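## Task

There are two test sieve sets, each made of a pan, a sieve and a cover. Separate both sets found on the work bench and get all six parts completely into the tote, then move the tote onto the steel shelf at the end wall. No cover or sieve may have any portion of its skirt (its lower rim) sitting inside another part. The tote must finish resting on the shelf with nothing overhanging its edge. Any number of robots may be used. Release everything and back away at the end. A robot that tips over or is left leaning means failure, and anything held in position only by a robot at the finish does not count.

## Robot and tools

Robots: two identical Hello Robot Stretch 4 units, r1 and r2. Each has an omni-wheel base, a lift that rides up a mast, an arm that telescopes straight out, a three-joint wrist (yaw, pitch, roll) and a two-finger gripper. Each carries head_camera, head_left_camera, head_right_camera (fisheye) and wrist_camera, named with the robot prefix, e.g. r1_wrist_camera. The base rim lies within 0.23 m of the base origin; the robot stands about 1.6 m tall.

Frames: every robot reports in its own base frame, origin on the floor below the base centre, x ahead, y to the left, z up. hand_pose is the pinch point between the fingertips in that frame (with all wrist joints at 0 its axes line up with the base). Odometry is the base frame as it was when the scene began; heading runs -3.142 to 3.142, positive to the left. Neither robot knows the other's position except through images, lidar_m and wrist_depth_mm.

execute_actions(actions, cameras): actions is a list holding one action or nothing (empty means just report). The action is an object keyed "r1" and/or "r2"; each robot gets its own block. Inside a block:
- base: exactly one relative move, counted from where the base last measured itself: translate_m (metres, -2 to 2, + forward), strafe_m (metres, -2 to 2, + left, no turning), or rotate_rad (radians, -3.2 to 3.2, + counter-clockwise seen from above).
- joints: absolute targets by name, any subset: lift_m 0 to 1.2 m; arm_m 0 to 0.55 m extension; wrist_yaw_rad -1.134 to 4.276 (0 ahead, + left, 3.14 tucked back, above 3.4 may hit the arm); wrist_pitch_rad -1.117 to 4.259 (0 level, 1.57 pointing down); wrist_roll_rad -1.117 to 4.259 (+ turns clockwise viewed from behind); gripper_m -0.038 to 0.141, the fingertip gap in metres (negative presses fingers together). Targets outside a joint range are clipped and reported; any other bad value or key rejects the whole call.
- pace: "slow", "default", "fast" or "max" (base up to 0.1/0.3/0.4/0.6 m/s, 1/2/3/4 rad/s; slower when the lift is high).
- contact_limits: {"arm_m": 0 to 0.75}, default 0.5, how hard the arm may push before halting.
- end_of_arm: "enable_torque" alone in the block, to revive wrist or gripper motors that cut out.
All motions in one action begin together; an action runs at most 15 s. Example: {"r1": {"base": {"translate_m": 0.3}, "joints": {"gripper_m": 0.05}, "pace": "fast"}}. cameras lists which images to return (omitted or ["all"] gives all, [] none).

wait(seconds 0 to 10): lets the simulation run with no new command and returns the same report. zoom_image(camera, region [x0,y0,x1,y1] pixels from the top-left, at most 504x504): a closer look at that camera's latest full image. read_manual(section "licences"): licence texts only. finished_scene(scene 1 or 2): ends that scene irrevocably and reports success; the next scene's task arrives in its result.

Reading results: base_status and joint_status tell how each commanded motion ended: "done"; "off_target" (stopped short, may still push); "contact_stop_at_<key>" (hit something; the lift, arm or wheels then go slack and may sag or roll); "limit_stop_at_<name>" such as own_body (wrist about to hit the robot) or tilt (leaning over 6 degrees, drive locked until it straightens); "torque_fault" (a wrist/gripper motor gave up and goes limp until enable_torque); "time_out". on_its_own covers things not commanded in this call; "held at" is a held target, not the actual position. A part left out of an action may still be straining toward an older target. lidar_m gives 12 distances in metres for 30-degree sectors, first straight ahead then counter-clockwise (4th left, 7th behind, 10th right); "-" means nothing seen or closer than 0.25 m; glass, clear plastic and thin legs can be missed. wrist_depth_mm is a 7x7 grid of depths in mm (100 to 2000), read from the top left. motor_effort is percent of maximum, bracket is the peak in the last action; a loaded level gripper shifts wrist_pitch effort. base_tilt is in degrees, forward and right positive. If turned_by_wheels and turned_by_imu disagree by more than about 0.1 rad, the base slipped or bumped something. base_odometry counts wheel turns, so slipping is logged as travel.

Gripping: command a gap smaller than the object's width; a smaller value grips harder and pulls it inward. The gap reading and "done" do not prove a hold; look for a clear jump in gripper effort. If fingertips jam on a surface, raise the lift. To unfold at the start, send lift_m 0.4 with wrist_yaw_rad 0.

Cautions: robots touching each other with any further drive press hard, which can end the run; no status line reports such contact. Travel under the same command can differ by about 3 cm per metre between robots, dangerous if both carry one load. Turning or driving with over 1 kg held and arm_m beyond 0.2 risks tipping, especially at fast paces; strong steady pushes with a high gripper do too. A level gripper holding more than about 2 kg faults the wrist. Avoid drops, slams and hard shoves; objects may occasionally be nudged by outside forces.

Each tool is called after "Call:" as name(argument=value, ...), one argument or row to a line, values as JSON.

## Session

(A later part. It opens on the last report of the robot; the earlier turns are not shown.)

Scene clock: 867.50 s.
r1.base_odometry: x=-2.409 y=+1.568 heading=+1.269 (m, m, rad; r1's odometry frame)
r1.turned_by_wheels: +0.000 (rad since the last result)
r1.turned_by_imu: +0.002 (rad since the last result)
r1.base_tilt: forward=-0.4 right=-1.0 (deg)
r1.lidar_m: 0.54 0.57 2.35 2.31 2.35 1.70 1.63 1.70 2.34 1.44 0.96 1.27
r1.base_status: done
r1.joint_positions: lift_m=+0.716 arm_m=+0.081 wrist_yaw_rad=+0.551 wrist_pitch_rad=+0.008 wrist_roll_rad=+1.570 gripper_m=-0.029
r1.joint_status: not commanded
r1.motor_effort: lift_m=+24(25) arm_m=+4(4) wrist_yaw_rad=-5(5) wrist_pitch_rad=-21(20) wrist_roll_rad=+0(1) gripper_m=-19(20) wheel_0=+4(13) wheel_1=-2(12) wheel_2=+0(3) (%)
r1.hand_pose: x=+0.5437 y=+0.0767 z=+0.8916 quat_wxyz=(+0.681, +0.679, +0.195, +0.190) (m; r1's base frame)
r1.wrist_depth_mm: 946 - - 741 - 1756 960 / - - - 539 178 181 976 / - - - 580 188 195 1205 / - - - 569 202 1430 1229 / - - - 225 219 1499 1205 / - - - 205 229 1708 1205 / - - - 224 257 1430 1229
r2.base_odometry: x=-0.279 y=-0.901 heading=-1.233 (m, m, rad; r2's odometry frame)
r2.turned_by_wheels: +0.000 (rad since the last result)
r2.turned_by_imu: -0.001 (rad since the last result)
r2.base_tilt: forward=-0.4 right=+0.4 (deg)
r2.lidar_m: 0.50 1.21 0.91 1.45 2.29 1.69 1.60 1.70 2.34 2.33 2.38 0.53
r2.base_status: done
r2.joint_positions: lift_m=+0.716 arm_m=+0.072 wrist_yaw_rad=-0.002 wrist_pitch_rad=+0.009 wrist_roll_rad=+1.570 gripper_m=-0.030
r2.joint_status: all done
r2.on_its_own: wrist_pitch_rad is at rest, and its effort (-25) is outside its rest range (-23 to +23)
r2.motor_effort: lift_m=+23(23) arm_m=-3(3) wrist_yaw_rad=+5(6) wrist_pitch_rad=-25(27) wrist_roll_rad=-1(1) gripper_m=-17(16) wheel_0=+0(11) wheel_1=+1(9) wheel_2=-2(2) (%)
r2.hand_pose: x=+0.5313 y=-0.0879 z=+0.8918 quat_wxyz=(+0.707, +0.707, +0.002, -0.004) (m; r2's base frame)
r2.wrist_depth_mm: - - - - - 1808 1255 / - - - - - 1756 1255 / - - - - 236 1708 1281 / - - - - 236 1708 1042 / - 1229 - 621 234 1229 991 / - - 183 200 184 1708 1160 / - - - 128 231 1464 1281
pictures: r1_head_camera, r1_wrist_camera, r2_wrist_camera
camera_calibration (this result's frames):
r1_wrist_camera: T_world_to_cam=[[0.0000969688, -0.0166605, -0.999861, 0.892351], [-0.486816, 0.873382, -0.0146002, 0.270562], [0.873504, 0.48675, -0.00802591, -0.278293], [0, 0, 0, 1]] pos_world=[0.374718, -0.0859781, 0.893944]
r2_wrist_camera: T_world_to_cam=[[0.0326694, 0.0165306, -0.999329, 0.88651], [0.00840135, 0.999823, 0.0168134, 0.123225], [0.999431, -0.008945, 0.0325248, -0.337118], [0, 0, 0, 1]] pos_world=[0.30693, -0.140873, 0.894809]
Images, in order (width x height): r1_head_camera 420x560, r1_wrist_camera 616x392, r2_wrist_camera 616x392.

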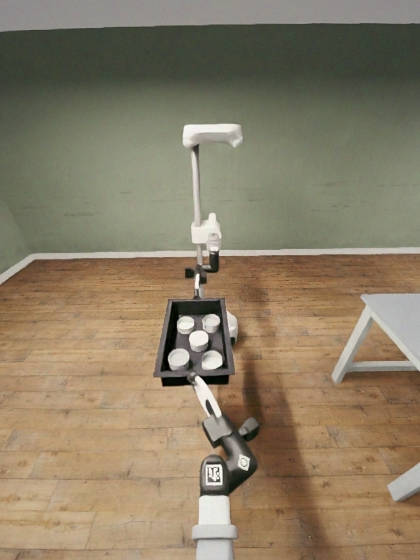

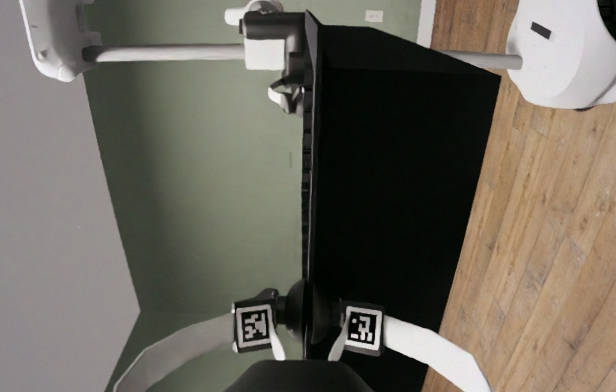

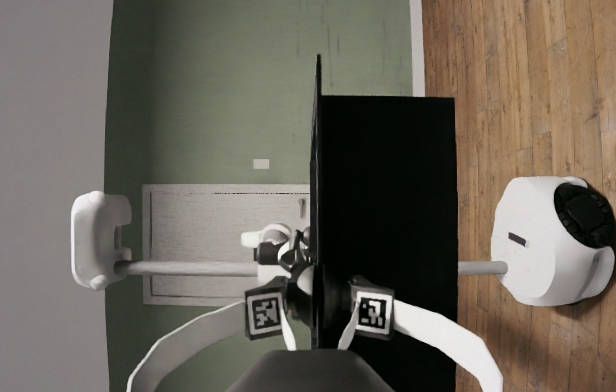

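Call:
execute_actions(
  actions=[
    {"r1": {"base": {"strafe_m": 1.6}, "joints": {"lift_m": 0.776}, "pace": "fast"}, "r2": {"base": {"strafe_m": -1.615}, "joints": {"arm_m": 0.069, "lift_m": 0.7765}, "pace": "fast"}},
  ],
  cameras=["r2_wrist_camera", "r1_wrist_camera", "r1_head_camera", "r2_head_camera", "r1_head_left_camera"],
)

Scene clock: 880.43 s.
r1.base_odometry: x=-3.937 y=+2.043 heading=+1.270 (m, m, rad; r1's odometry frame)
r1.turned_by_wheels: +0.000 (rad since the last result)
r1.turned_by_imu: +0.002 (rad since the last result)
r1.base_tilt: forward=-0.4 right=-1.0 (deg)
r1.lidar_m: 0.54 0.55 0.72 1.13 1.17 1.62 1.65 1.71 2.32 2.54 2.60 3.23
r1.base_status: done
r1.joint_positions: lift_m=+0.776 arm_m=+0.081 wrist_yaw_rad=+0.551 wrist_pitch_rad=+0.008 wrist_roll_rad=+1.570 gripper_m=-0.029
r1.joint_status: all done
r1.motor_effort: lift_m=+25(28) arm_m=+4(4) wrist_yaw_rad=-4(4) wrist_pitch_rad=-20(21) wrist_roll_rad=+0(1) gripper_m=-20(21) wheel_0=+2(13) wheel_1=+1(13) wheel_2=+0(3) (%)
r1.hand_pose: x=+0.5438 y=+0.0766 z=+0.9517 quat_wxyz=(+0.681, +0.679, +0.195, +0.190) (m; r1's base frame)
r1.wrist_depth_mm: 946 - 1060 759 - 1863 1042 / - - - 544 181 1060 1025 / - - - 574 191 196 1308 / - - - 591 204 1576 1308 / 1921 1921 1863 226 220 1661 1308 / 1576 1537 1537 205 230 1576 1308 / 1366 1308 1308 224 255 1366 1308
r2.base_odometry: x=-1.802 y=-1.436 heading=-1.233 (m, m, rad; r2's odometry frame)
r2.turned_by_wheels: +0.000 (rad since the last result)
r2.turned_by_imu: +0.000 (rad since the last result)
r2.base_tilt: forward=-0.4 right=+0.3 (deg)
r2.lidar_m: 0.46 3.20 2.58 2.48 2.32 1.70 1.61 1.59 1.15 1.05 0.70 0.53
r2.base_status: done
r2.joint_positions: lift_m=+0.776 arm_m=+0.070 wrist_yaw_rad=+0.000 wrist_pitch_rad=+0.008 wrist_roll_rad=+1.570 gripper_m=-0.030
r2.joint_status: all done
r2.on_its_own: wrist_pitch_rad is at rest, and its effort (-24) is outside its rest range (-23 to +23)
r2.motor_effort: lift_m=+22(26) arm_m=-4(8) wrist_yaw_rad=+1(5) wrist_pitch_rad=-24(27) wrist_roll_rad=-1(1) gripper_m=-15(18) wheel_0=+0(11) wheel_1=+0(8) wheel_2=+0(3) (%)
r2.hand_pose: x=+0.5291 y=-0.0874 z=+0.9519 quat_wxyz=(+0.707, +0.707, +0.003, -0.003) (m; r2's base frame)
r2.wrist_depth_mm: - - - - - 1921 1366 / - - - - - 1983 1397 / - - - - 240 1863 1397 / - - - - 237 1863 1138 / - 1229 - 621 235 1336 1060 / - - 182 201 182 1863 1255 / - - - 129 231 1576 1336
pictures: r1_head_camera, r1_head_left_camera, r1_wrist_camera, r2_head_camera, r2_wrist_camera
camera_calibration (this result's frames):
r1_wrist_camera: T_world_to_cam=[[0.000328703, -0.0165146, -0.999864, 0.952261], [-0.486498, 0.87356, -0.0145884, 0.271347], [0.873681, 0.486437, -0.00774718, -0.278122], [0, 0, 0, 1]] pos_world=[0.374687, -0.0860222, 0.953935]
r2_wrist_camera: T_world_to_cam=[[0.0329556, 0.0166531, -0.999318, 0.946481], [0.00658317, 0.999836, 0.0168789, 0.12261], [0.999435, -0.00713494, 0.0328406, -0.337008], [0, 0, 0, 1]] pos_world=[0.304819, -0.140757, 0.954833]
Images, in order (width x height): r1_head_camera 420x560, r1_head_left_camera 420x672, r1_wrist_camera 616x392, r2_head_camera 420x560, r2_wrist_camera 616x392.

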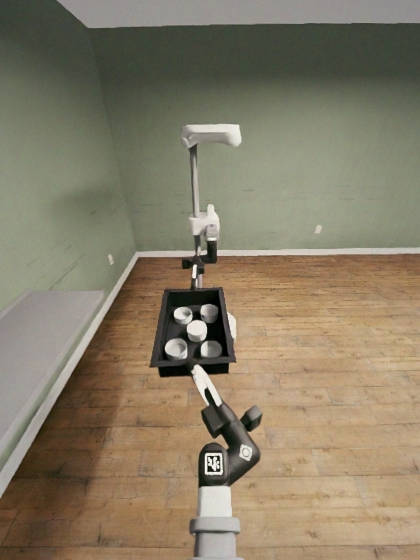

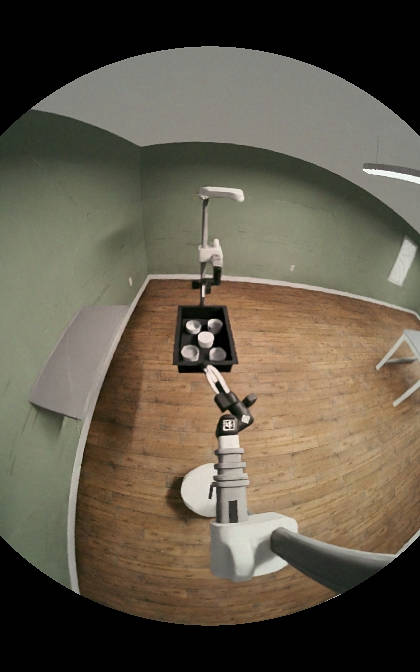

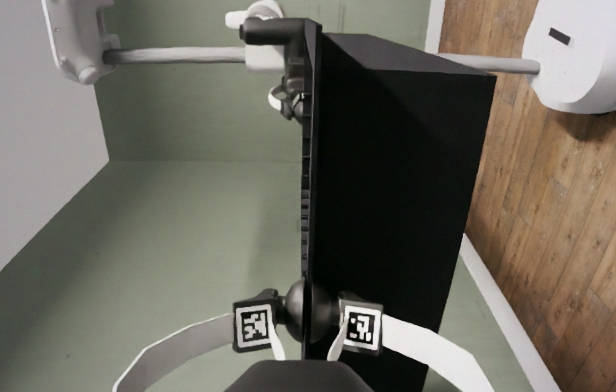

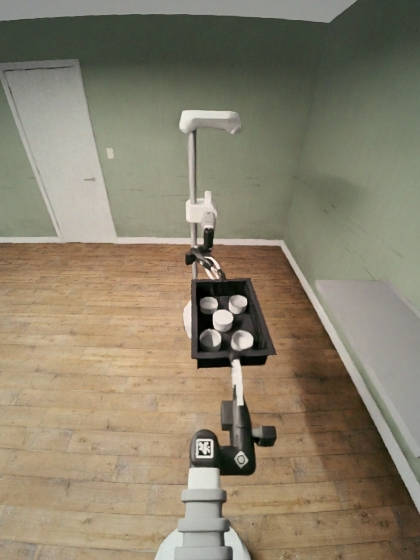

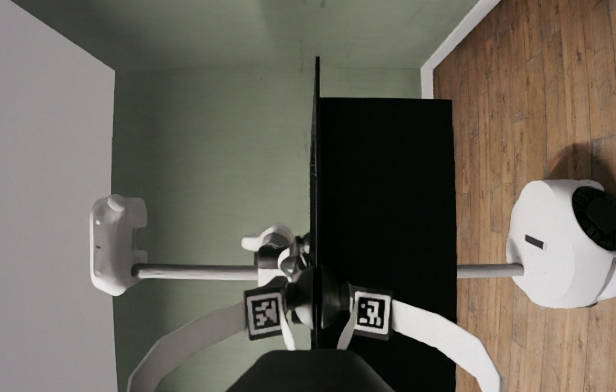

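Call:
execute_actions(
  actions=[
    {"r1": {"base": {"strafe_m": 0.82}, "pace": "fast"}, "r2": {"base": {"strafe_m": -0.8}, "pace": "fast"}},
  ],
  cameras=["r2_wrist_camera", "r1_wrist_camera", "r1_head_camera", "r2_head_camera"],
)

Scene clock: 903.60 s.
r1.base_odometry: x=-4.721 y=+2.286 heading=+1.270 (m, m, rad; r1's odometry frame)
r1.turned_by_wheels: +0.000 (rad since the last result)
r1.turned_by_imu: +0.001 (rad since the last result)
r1.base_tilt: forward=-0.4 right=-1.0 (deg)
r1.lidar_m: 0.27 0.29 0.31 0.30 0.31 0.45 1.24 1.71 2.33 3.34 3.50 0.30
r1.base_status: done
r1.joint_positions: lift_m=+0.776 arm_m=+0.081 wrist_yaw_rad=+0.550 wrist_pitch_rad=+0.008 wrist_roll_rad=+1.570 gripper_m=-0.029
r1.joint_status: not commanded
r1.motor_effort: lift_m=+24(25) arm_m=+4(4) wrist_yaw_rad=-1(3) wrist_pitch_rad=-20(20) wrist_roll_rad=-1(0) gripper_m=-18(21) wheel_0=+2(10) wheel_1=-2(13) wheel_2=+0(1) (%)
r1.hand_pose: x=+0.5439 y=+0.0761 z=+0.9517 quat_wxyz=(+0.682, +0.680, +0.194, +0.189) (m; r1's base frame)
r1.wrist_depth_mm: 931 - - 707 382 375 273 / 1537 1661 1661 544 176 179 276 / 1078 1078 1078 580 186 193 277 / 788 788 809 549 202 310 277 / 627 634 647 224 218 329 276 / 512 525 512 204 230 370 272 / 452 433 439 225 259 310 270
r2.base_odometry: x=-2.557 y=-1.702 heading=-1.233 (m, m, rad; r2's odometry frame)
r2.turned_by_wheels: +0.000 (rad since the last result)
r2.turned_by_imu: +0.000 (rad since the last result)
r2.base_tilt: forward=-0.4 right=+0.3 (deg)
r2.lidar_m: 0.25 0.26 3.39 3.30 2.32 1.69 1.26 0.46 0.31 0.29 0.32 0.28
r2.base_status: done
r2.joint_positions: lift_m=+0.776 arm_m=+0.070 wrist_yaw_rad=+0.000 wrist_pitch_rad=+0.008 wrist_roll_rad=+1.570 gripper_m=-0.030
r2.joint_status: not commanded
r2.on_its_own: wrist_pitch_rad is at rest, and its effort (-25) is outside its rest range (-23 to +23)
r2.motor_effort: lift_m=+23(23) arm_m=-4(4) wrist_yaw_rad=+2(2) wrist_pitch_rad=-25(23) wrist_roll_rad=+0(1) gripper_m=-19(16) wheel_0=+0(10) wheel_1=-1(6) wheel_2=+0(1) (%)
r2.hand_pose: x=+0.5291 y=-0.0875 z=+0.9519 quat_wxyz=(+0.707, +0.707, +0.003, -0.003) (m; r2's base frame)
r2.wrist_depth_mm: 421 421 430 436 430 370 276 / 585 615 621 569 521 389 278 / 1138 1182 1229 904 235 364 281 / - - - - 235 364 282 / - 1205 - 627 234 364 281 / - - 182 201 183 359 278 / - - - 129 231 307 273
pictures: r1_head_camera, r1_wrist_camera, r2_head_camera, r2_wrist_camera
camera_calibration (this result's frames):
r1_wrist_camera: T_world_to_cam=[[0.000293036, -0.0165225, -0.999863, 0.952287], [-0.485253, 0.874252, -0.014589, 0.271033], [0.874373, 0.485191, -0.00776139, -0.278283], [0, 0, 0, 1]] pos_world=[0.374565, -0.0861967, 0.953951]
r2_wrist_camera: T_world_to_cam=[[0.0329597, 0.0166403, -0.999318, 0.946481], [0.00697202, 0.999833, 0.0168789, 0.122517], [0.999432, -0.00752359, 0.0328382, -0.337004], [0, 0, 0, 1]] pos_world=[0.304763, -0.140782, 0.954834]
Images, in order (width x height): r1_head_camera 420x560, r1_wrist_camera 616x392, r2_head_camera 420x560, r2_wrist_camera 616x392.

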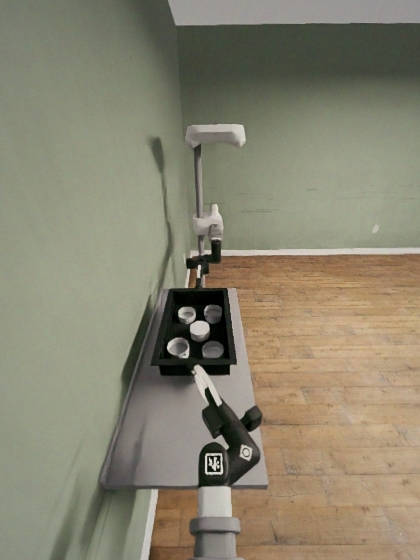

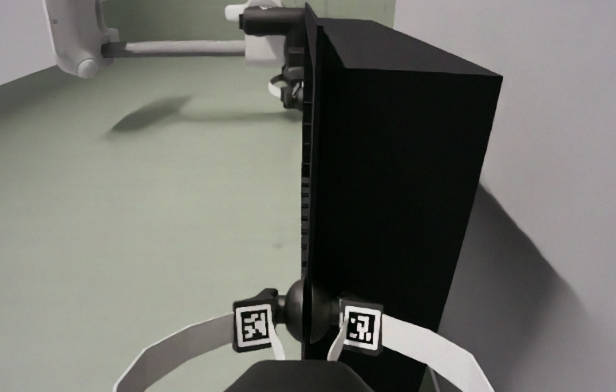

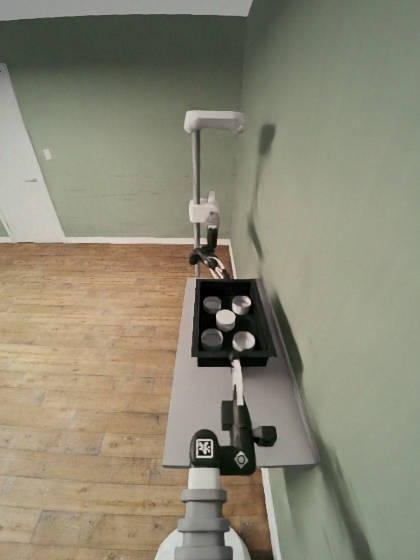

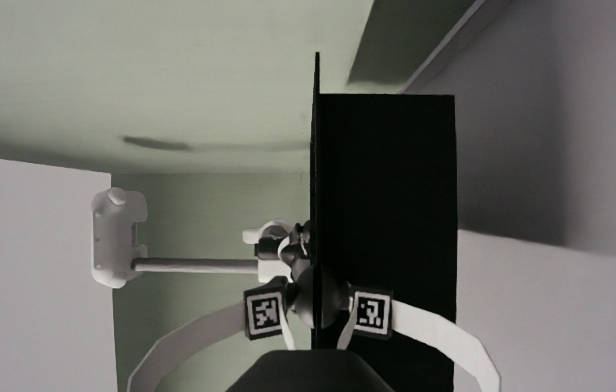

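Call:
execute_actions(
  actions=[
    {"r1": {"joints": {"lift_m": 0.677}}, "r2": {"joints": {"lift_m": 0.6775}}},
  ],
  cameras=["r2_wrist_camera", "r1_wrist_camera"],
)

Scene clock: 911.10 s.
r1.base_odometry: x=-4.721 y=+2.286 heading=+1.270 (m, m, rad; r1's odometry frame)
r1.turned_by_wheels: +0.000 (rad since the last result)
r1.turned_by_imu: -0.001 (rad since the last result)
r1.base_tilt: forward=-0.4 right=-1.0 (deg)
r1.lidar_m: 0.28 0.28 0.30 0.29 0.32 0.45 1.24 1.70 2.35 3.33 3.50 0.29
r1.base_status: not commanded
r1.joint_positions: lift_m=+0.677 arm_m=+0.081 wrist_yaw_rad=+0.550 wrist_pitch_rad=+0.004 wrist_roll_rad=+1.570 gripper_m=-0.029
r1.joint_status: all done
r1.motor_effort: lift_m=+19(21) arm_m=+4(4) wrist_yaw_rad=+0(0) wrist_pitch_rad=-8(20) wrist_roll_rad=+0(0) gripper_m=-18(20) wheel_0=+2(2) wheel_1=-2(2) wheel_2=+0(0) (%)
r1.hand_pose: x=+0.5438 y=+0.0762 z=+0.8544 quat_wxyz=(+0.681, +0.680, +0.193, +0.191) (m; r1's base frame)
r1.wrist_depth_mm: 946 - - 715 285 183 - / 1499 1708 1661 185 176 173 - / 1078 1078 1078 191 186 181 - / 788 798 809 206 201 185 139 / 627 634 647 225 218 184 - / 521 525 512 202 230 182 - / 449 430 436 182 213 156 -
r2.base_odometry: x=-2.557 y=-1.702 heading=-1.233 (m, m, rad; r2's odometry frame)
r2.turned_by_wheels: +0.000 (rad since the last result)
r2.turned_by_imu: -0.001 (rad since the last result)
r2.base_tilt: forward=-0.4 right=+0.2 (deg)
r2.lidar_m: 0.25 0.26 3.41 3.31 2.31 1.69 1.25 0.47 0.29 0.30 0.32 0.28
r2.base_status: not commanded
r2.joint_positions: lift_m=+0.678 arm_m=+0.070 wrist_yaw_rad=-0.001 wrist_pitch_rad=+0.004 wrist_roll_rad=+1.570 gripper_m=-0.030
r2.joint_status: all done
r2.motor_effort: lift_m=+14(23) arm_m=-3(4) wrist_yaw_rad=+5(5) wrist_pitch_rad=-11(26) wrist_roll_rad=+0(1) gripper_m=-13(17) wheel_0=+0(0) wheel_1=-1(1) wheel_2=-1(0) (%)
r2.hand_pose: x=+0.5288 y=-0.0878 z=+0.8550 quat_wxyz=(+0.707, +0.707, +0.001, -0.002) (m; r2's base frame)
r2.wrist_depth_mm: 418 418 430 433 375 187 - / 585 615 621 569 301 189 - / 1182 1205 1205 891 235 191 - / - - - - 236 192 - / - - - 627 234 191 - / - - 182 199 182 188 - / - - - 132 233 150 -
pictures: r1_wrist_camera, r2_wrist_camera
camera_calibration (this result's frames):
r1_wrist_camera: T_world_to_cam=[[0.00382751, -0.0143585, -0.99989, 0.852923], [-0.485418, 0.874164, -0.0144112, 0.269486], [0.874274, 0.485419, -0.00362401, -0.282562], [0, 0, 0, 1]] pos_world=[0.374585, -0.0861668, 0.855688]
r2_wrist_camera: T_world_to_cam=[[0.0376937, 0.0165925, -0.999152, 0.846989], [0.00813866, 0.999824, 0.0169107, 0.123869], [0.999256, -0.00876918, 0.037552, -0.337591], [0, 0, 0, 1]] pos_world=[0.304406, -0.140862, 0.856853]
Images, in order (width x height): r1_wrist_camera 616x392, r2_wrist_camera 616x392.

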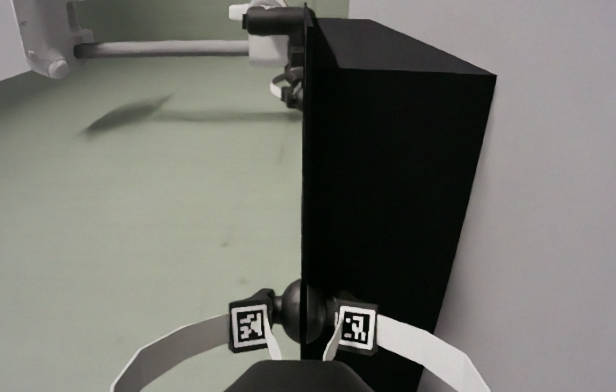

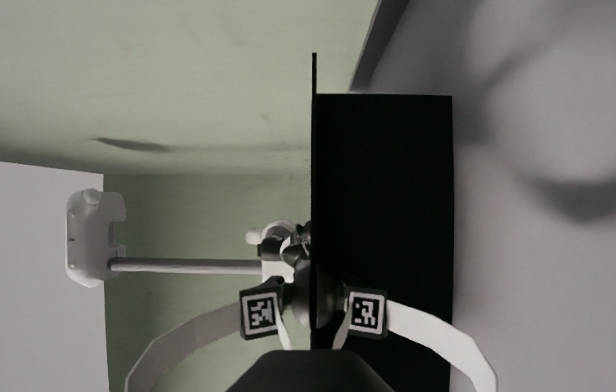

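Call:
execute_actions(
  actions=[
    {"r1": {"joints": {"gripper_m": 0.035, "arm_m": 0.072}, "pace": "default"}, "r2": {"joints": {"gripper_m": 0.035, "arm_m": 0.06}, "pace": "default"}},
  ],
  cameras=["r2_wrist_camera", "r1_wrist_camera"],
)

Call:
execute_actions(
  actions=[
    {"r1": {"base": {"translate_m": -0.35}, "joints": {"arm_m": 0}, "pace": "fast"}, "r2": {"base": {"translate_m": -0.35}, "joints": {"arm_m": 0}, "pace": "fast"}},
  ],
  cameras=["r1_head_camera", "r2_head_camera"],
)

Call:
zoom_image(
  camera="r1_head_camera",
  region=[110, 240, 290, 420],
)

Call:
zoom_image(
  camera="r2_head_camera",
  region=[140, 230, 320, 410],
)

Scene clock: 922.90 s.
r1.base_odometry: x=-4.721 y=+2.286 heading=+1.269 (m, m, rad; r1's odometry frame)
r1.turned_by_wheels: +0.000 (rad since the last result)
r1.turned_by_imu: -0.001 (rad since the last result)
r1.base_tilt: forward=-0.4 right=-1.0 (deg)
r1.lidar_m: 0.28 0.30 0.31 0.30 0.33 0.45 1.24 1.71 2.36 3.34 3.50 0.29
r1.base_status: not commanded
r1.joint_positions: lift_m=+0.677 arm_m=+0.073 wrist_yaw_rad=+0.550 wrist_pitch_rad=+0.000 wrist_roll_rad=+1.570 gripper_m=+0.035
r1.joint_status: all done
r1.motor_effort: lift_m=+19(18) arm_m=-5(10) wrist_yaw_rad=-1(11) wrist_pitch_rad=+2(8) wrist_roll_rad=+0(1) gripper_m=-4(22) wheel_0=-2(2) wheel_1=-2(2) wheel_2=+1(1) (%)
r1.hand_pose: x=+0.5354 y=+0.0763 z=+0.8553 quat_wxyz=(+0.681, +0.680, +0.192, +0.192) (m; r1's base frame)
r1.wrist_depth_mm: 960 - - 609 294 189 - / 1537 1661 1708 544 181 179 - / 1078 1078 1098 585 193 187 142 / 798 798 798 215 208 190 142 / 627 640 640 234 226 189 141 / 521 530 209 248 239 186 - / 449 442 436 155 270 171 -
r2.base_odometry: x=-2.557 y=-1.702 heading=-1.233 (m, m, rad; r2's odometry frame)
r2.turned_by_wheels: +0.000 (rad since the last result)
r2.turned_by_imu: -0.001 (rad since the last result)
r2.base_tilt: forward=-0.4 right=+0.4 (deg)
r2.lidar_m: 0.26 0.26 3.42 3.31 2.30 1.71 1.29 0.46 0.32 0.30 0.32 0.28
r2.base_status: not commanded
r2.joint_positions: lift_m=+0.678 arm_m=+0.061 wrist_yaw_rad=+0.000 wrist_pitch_rad=+0.002 wrist_roll_rad=+1.570 gripper_m=+0.035
r2.joint_status: all done
r2.motor_effort: lift_m=+14(14) arm_m=-4(7) wrist_yaw_rad=+0(16) wrist_pitch_rad=-9(13) wrist_roll_rad=-1(1) gripper_m=-4(17) wheel_0=+0(0) wheel_1=-2(1) wheel_2=+1(5) (%)
r2.hand_pose: x=+0.5202 y=-0.0873 z=+0.8553 quat_wxyz=(+0.707, +0.707, +0.001, -0.001) (m; r2's base frame)
r2.wrist_depth_mm: 424 418 427 433 377 189 - / 597 615 627 634 347 191 - / 1182 1205 1229 904 244 194 - / - - - - 243 194 - / - - - 627 242 194 - / - - 193 242 189 190 - / - - - 123 241 162 -
pictures: r1_wrist_camera, r2_wrist_camera
camera_calibration (this result's frames):
r1_wrist_camera: T_world_to_cam=[[0.00672147, -0.0125847, -0.999898, 0.852244], [-0.485454, 0.874146, -0.0142653, 0.265275], [0.874236, 0.4855, -0.000233731, -0.278078], [0, 0, 0, 1]] pos_world=[0.366156, -0.0861567, 0.855877]
r2_wrist_camera: T_world_to_cam=[[0.0388961, 0.0166621, -0.999104, 0.846992], [0.00628884, 0.999837, 0.0169191, 0.124362], [0.999223, -0.00694129, 0.0387849, -0.329848], [0, 0, 0, 1]] pos_world=[0.295865, -0.140744, 0.856923]
Images, in order (width x height): r1_wrist_camera 616x392, r2_wrist_camera 616x392.

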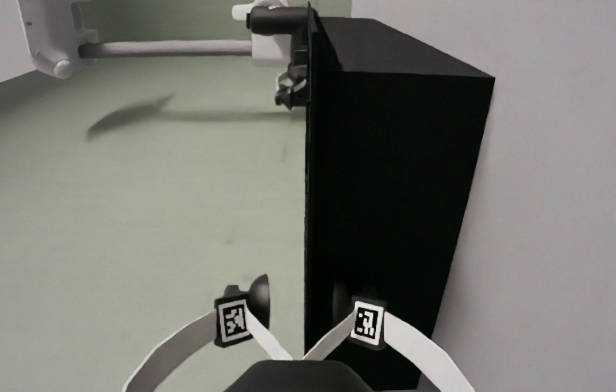

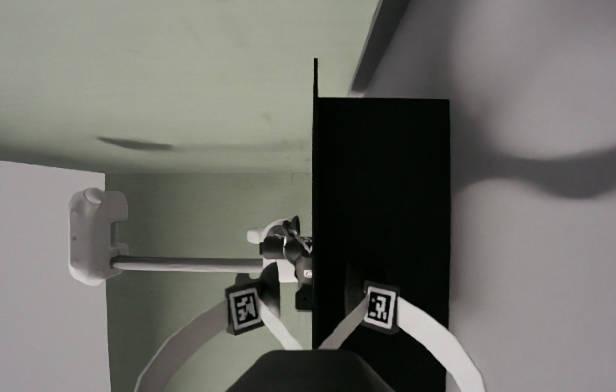

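Scene clock: 925.17 s.
r1.base_odometry: x=-4.824 y=+1.952 heading=+1.269 (m, m, rad; r1's odometry frame)
r1.turned_by_wheels: +0.000 (rad since the last result)
r1.turned_by_imu: -0.002 (rad since the last result)
r1.base_tilt: forward=-0.4 right=-1.0 (deg)
r1.lidar_m: 0.61 0.44 0.32 0.29 0.32 0.44 1.27 1.34 1.85 3.44 3.47 3.59
r1.base_status: done
r1.joint_positions: lift_m=+0.677 arm_m=+0.002 wrist_yaw_rad=+0.550 wrist_pitch_rad=+0.002 wrist_roll_rad=+1.570 gripper_m=+0.035
r1.joint_status: all done
r1.motor_effort: lift_m=+19(19) arm_m=-5(7) wrist_yaw_rad=-1(1) wrist_pitch_rad=-4(4) wrist_roll_rad=+1(1) gripper_m=-5(5) wheel_0=-1(8) wheel_1=-1(7) wheel_2=-1(10) (%)
r1.hand_pose: x=+0.4640 y=+0.0763 z=+0.8548 quat_wxyz=(+0.681, +0.680, +0.193, +0.191) (m; r1's base frame)
r1.wrist_depth_mm: - - - 569 373 1464 1255 / 1756 1708 1661 609 375 1499 1205 / 1098 1078 1098 654 373 1118 1078 / 798 798 809 798 430 831 842 / 634 640 647 654 500 661 661 / 521 530 210 539 442 544 539 / 452 445 442 155 445 459 473
r2.base_odometry: x=-2.673 y=-1.371 heading=-1.233 (m, m, rad; r2's odometry frame)
r2.turned_by_wheels: +0.000 (rad since the last result)
r2.turned_by_imu: -0.001 (rad since the last result)
r2.base_tilt: forward=-0.4 right=+0.3 (deg)
r2.lidar_m: 0.59 3.59 3.42 3.37 1.81 1.34 1.24 0.48 0.31 0.29 0.33 0.43
r2.base_status: done
r2.joint_positions: lift_m=+0.678 arm_m=+0.001 wrist_yaw_rad=+0.000 wrist_pitch_rad=+0.002 wrist_roll_rad=+1.570 gripper_m=+0.035
r2.joint_status: all done
r2.motor_effort: lift_m=+14(14) arm_m=-4(1) wrist_yaw_rad=+1(0) wrist_pitch_rad=-8(6) wrist_roll_rad=-1(1) gripper_m=-6(4) wheel_0=-1(6) wheel_1=+2(7) wheel_2=+1(10) (%)
r2.hand_pose: x=+0.4601 y=-0.0874 z=+0.8553 quat_wxyz=(+0.707, +0.707, +0.001, -0.001) (m; r2's base frame)
r2.wrist_depth_mm: 415 415 424 427 389 415 415 / 591 609 621 621 402 609 488 / 1138 1182 1255 1042 407 1182 1138 / - - - - 404 1708 1281 / - - - 1537 404 1708 1255 / - - 194 - 189 1863 1229 / - - - 123 392 1537 1255
pictures: r1_head_camera, r2_head_camera
Images, in order (width x height): r1_head_camera 420x560, r2_head_camera 420x560.

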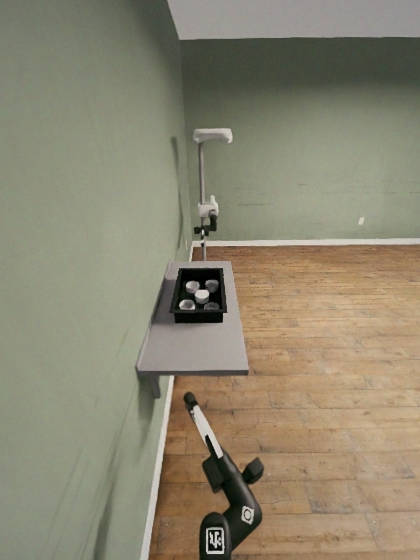

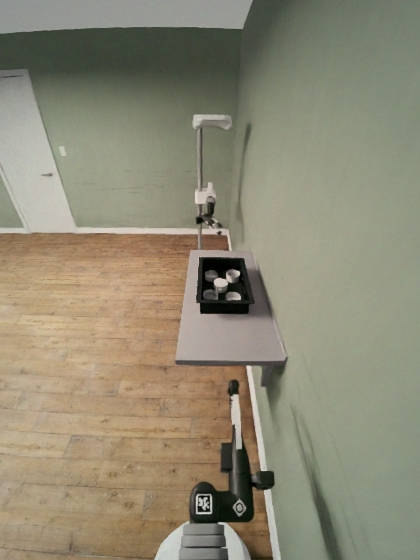

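Region (110, 240, 290, 420) of r1_head_camera's 420x560 image, scaled by 2.800, with more detail than that image has.

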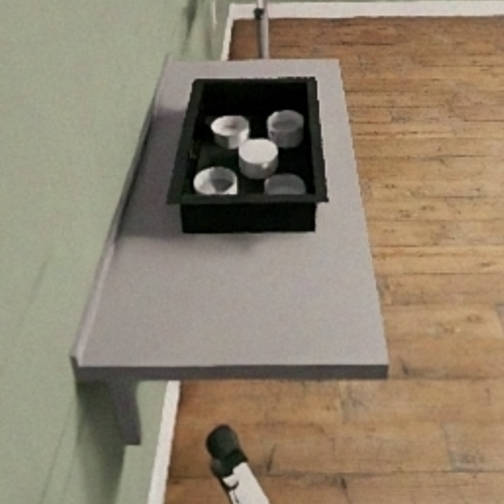

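Region (140, 230, 320, 410) of r2_head_camera's 420x560 image, scaled by 2.800, with more detail than that image has.

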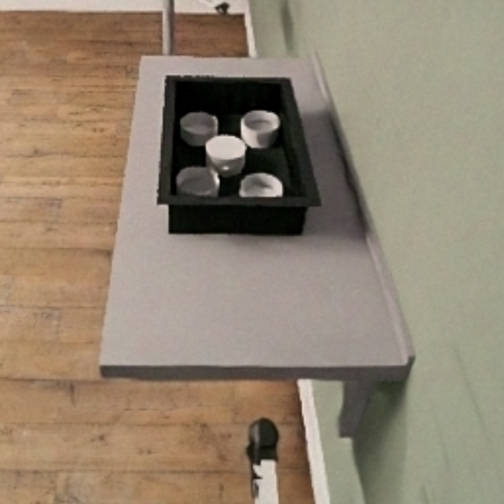

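Call:
finished_scene(
  scene=2,
)

The scene is finished: the task was done.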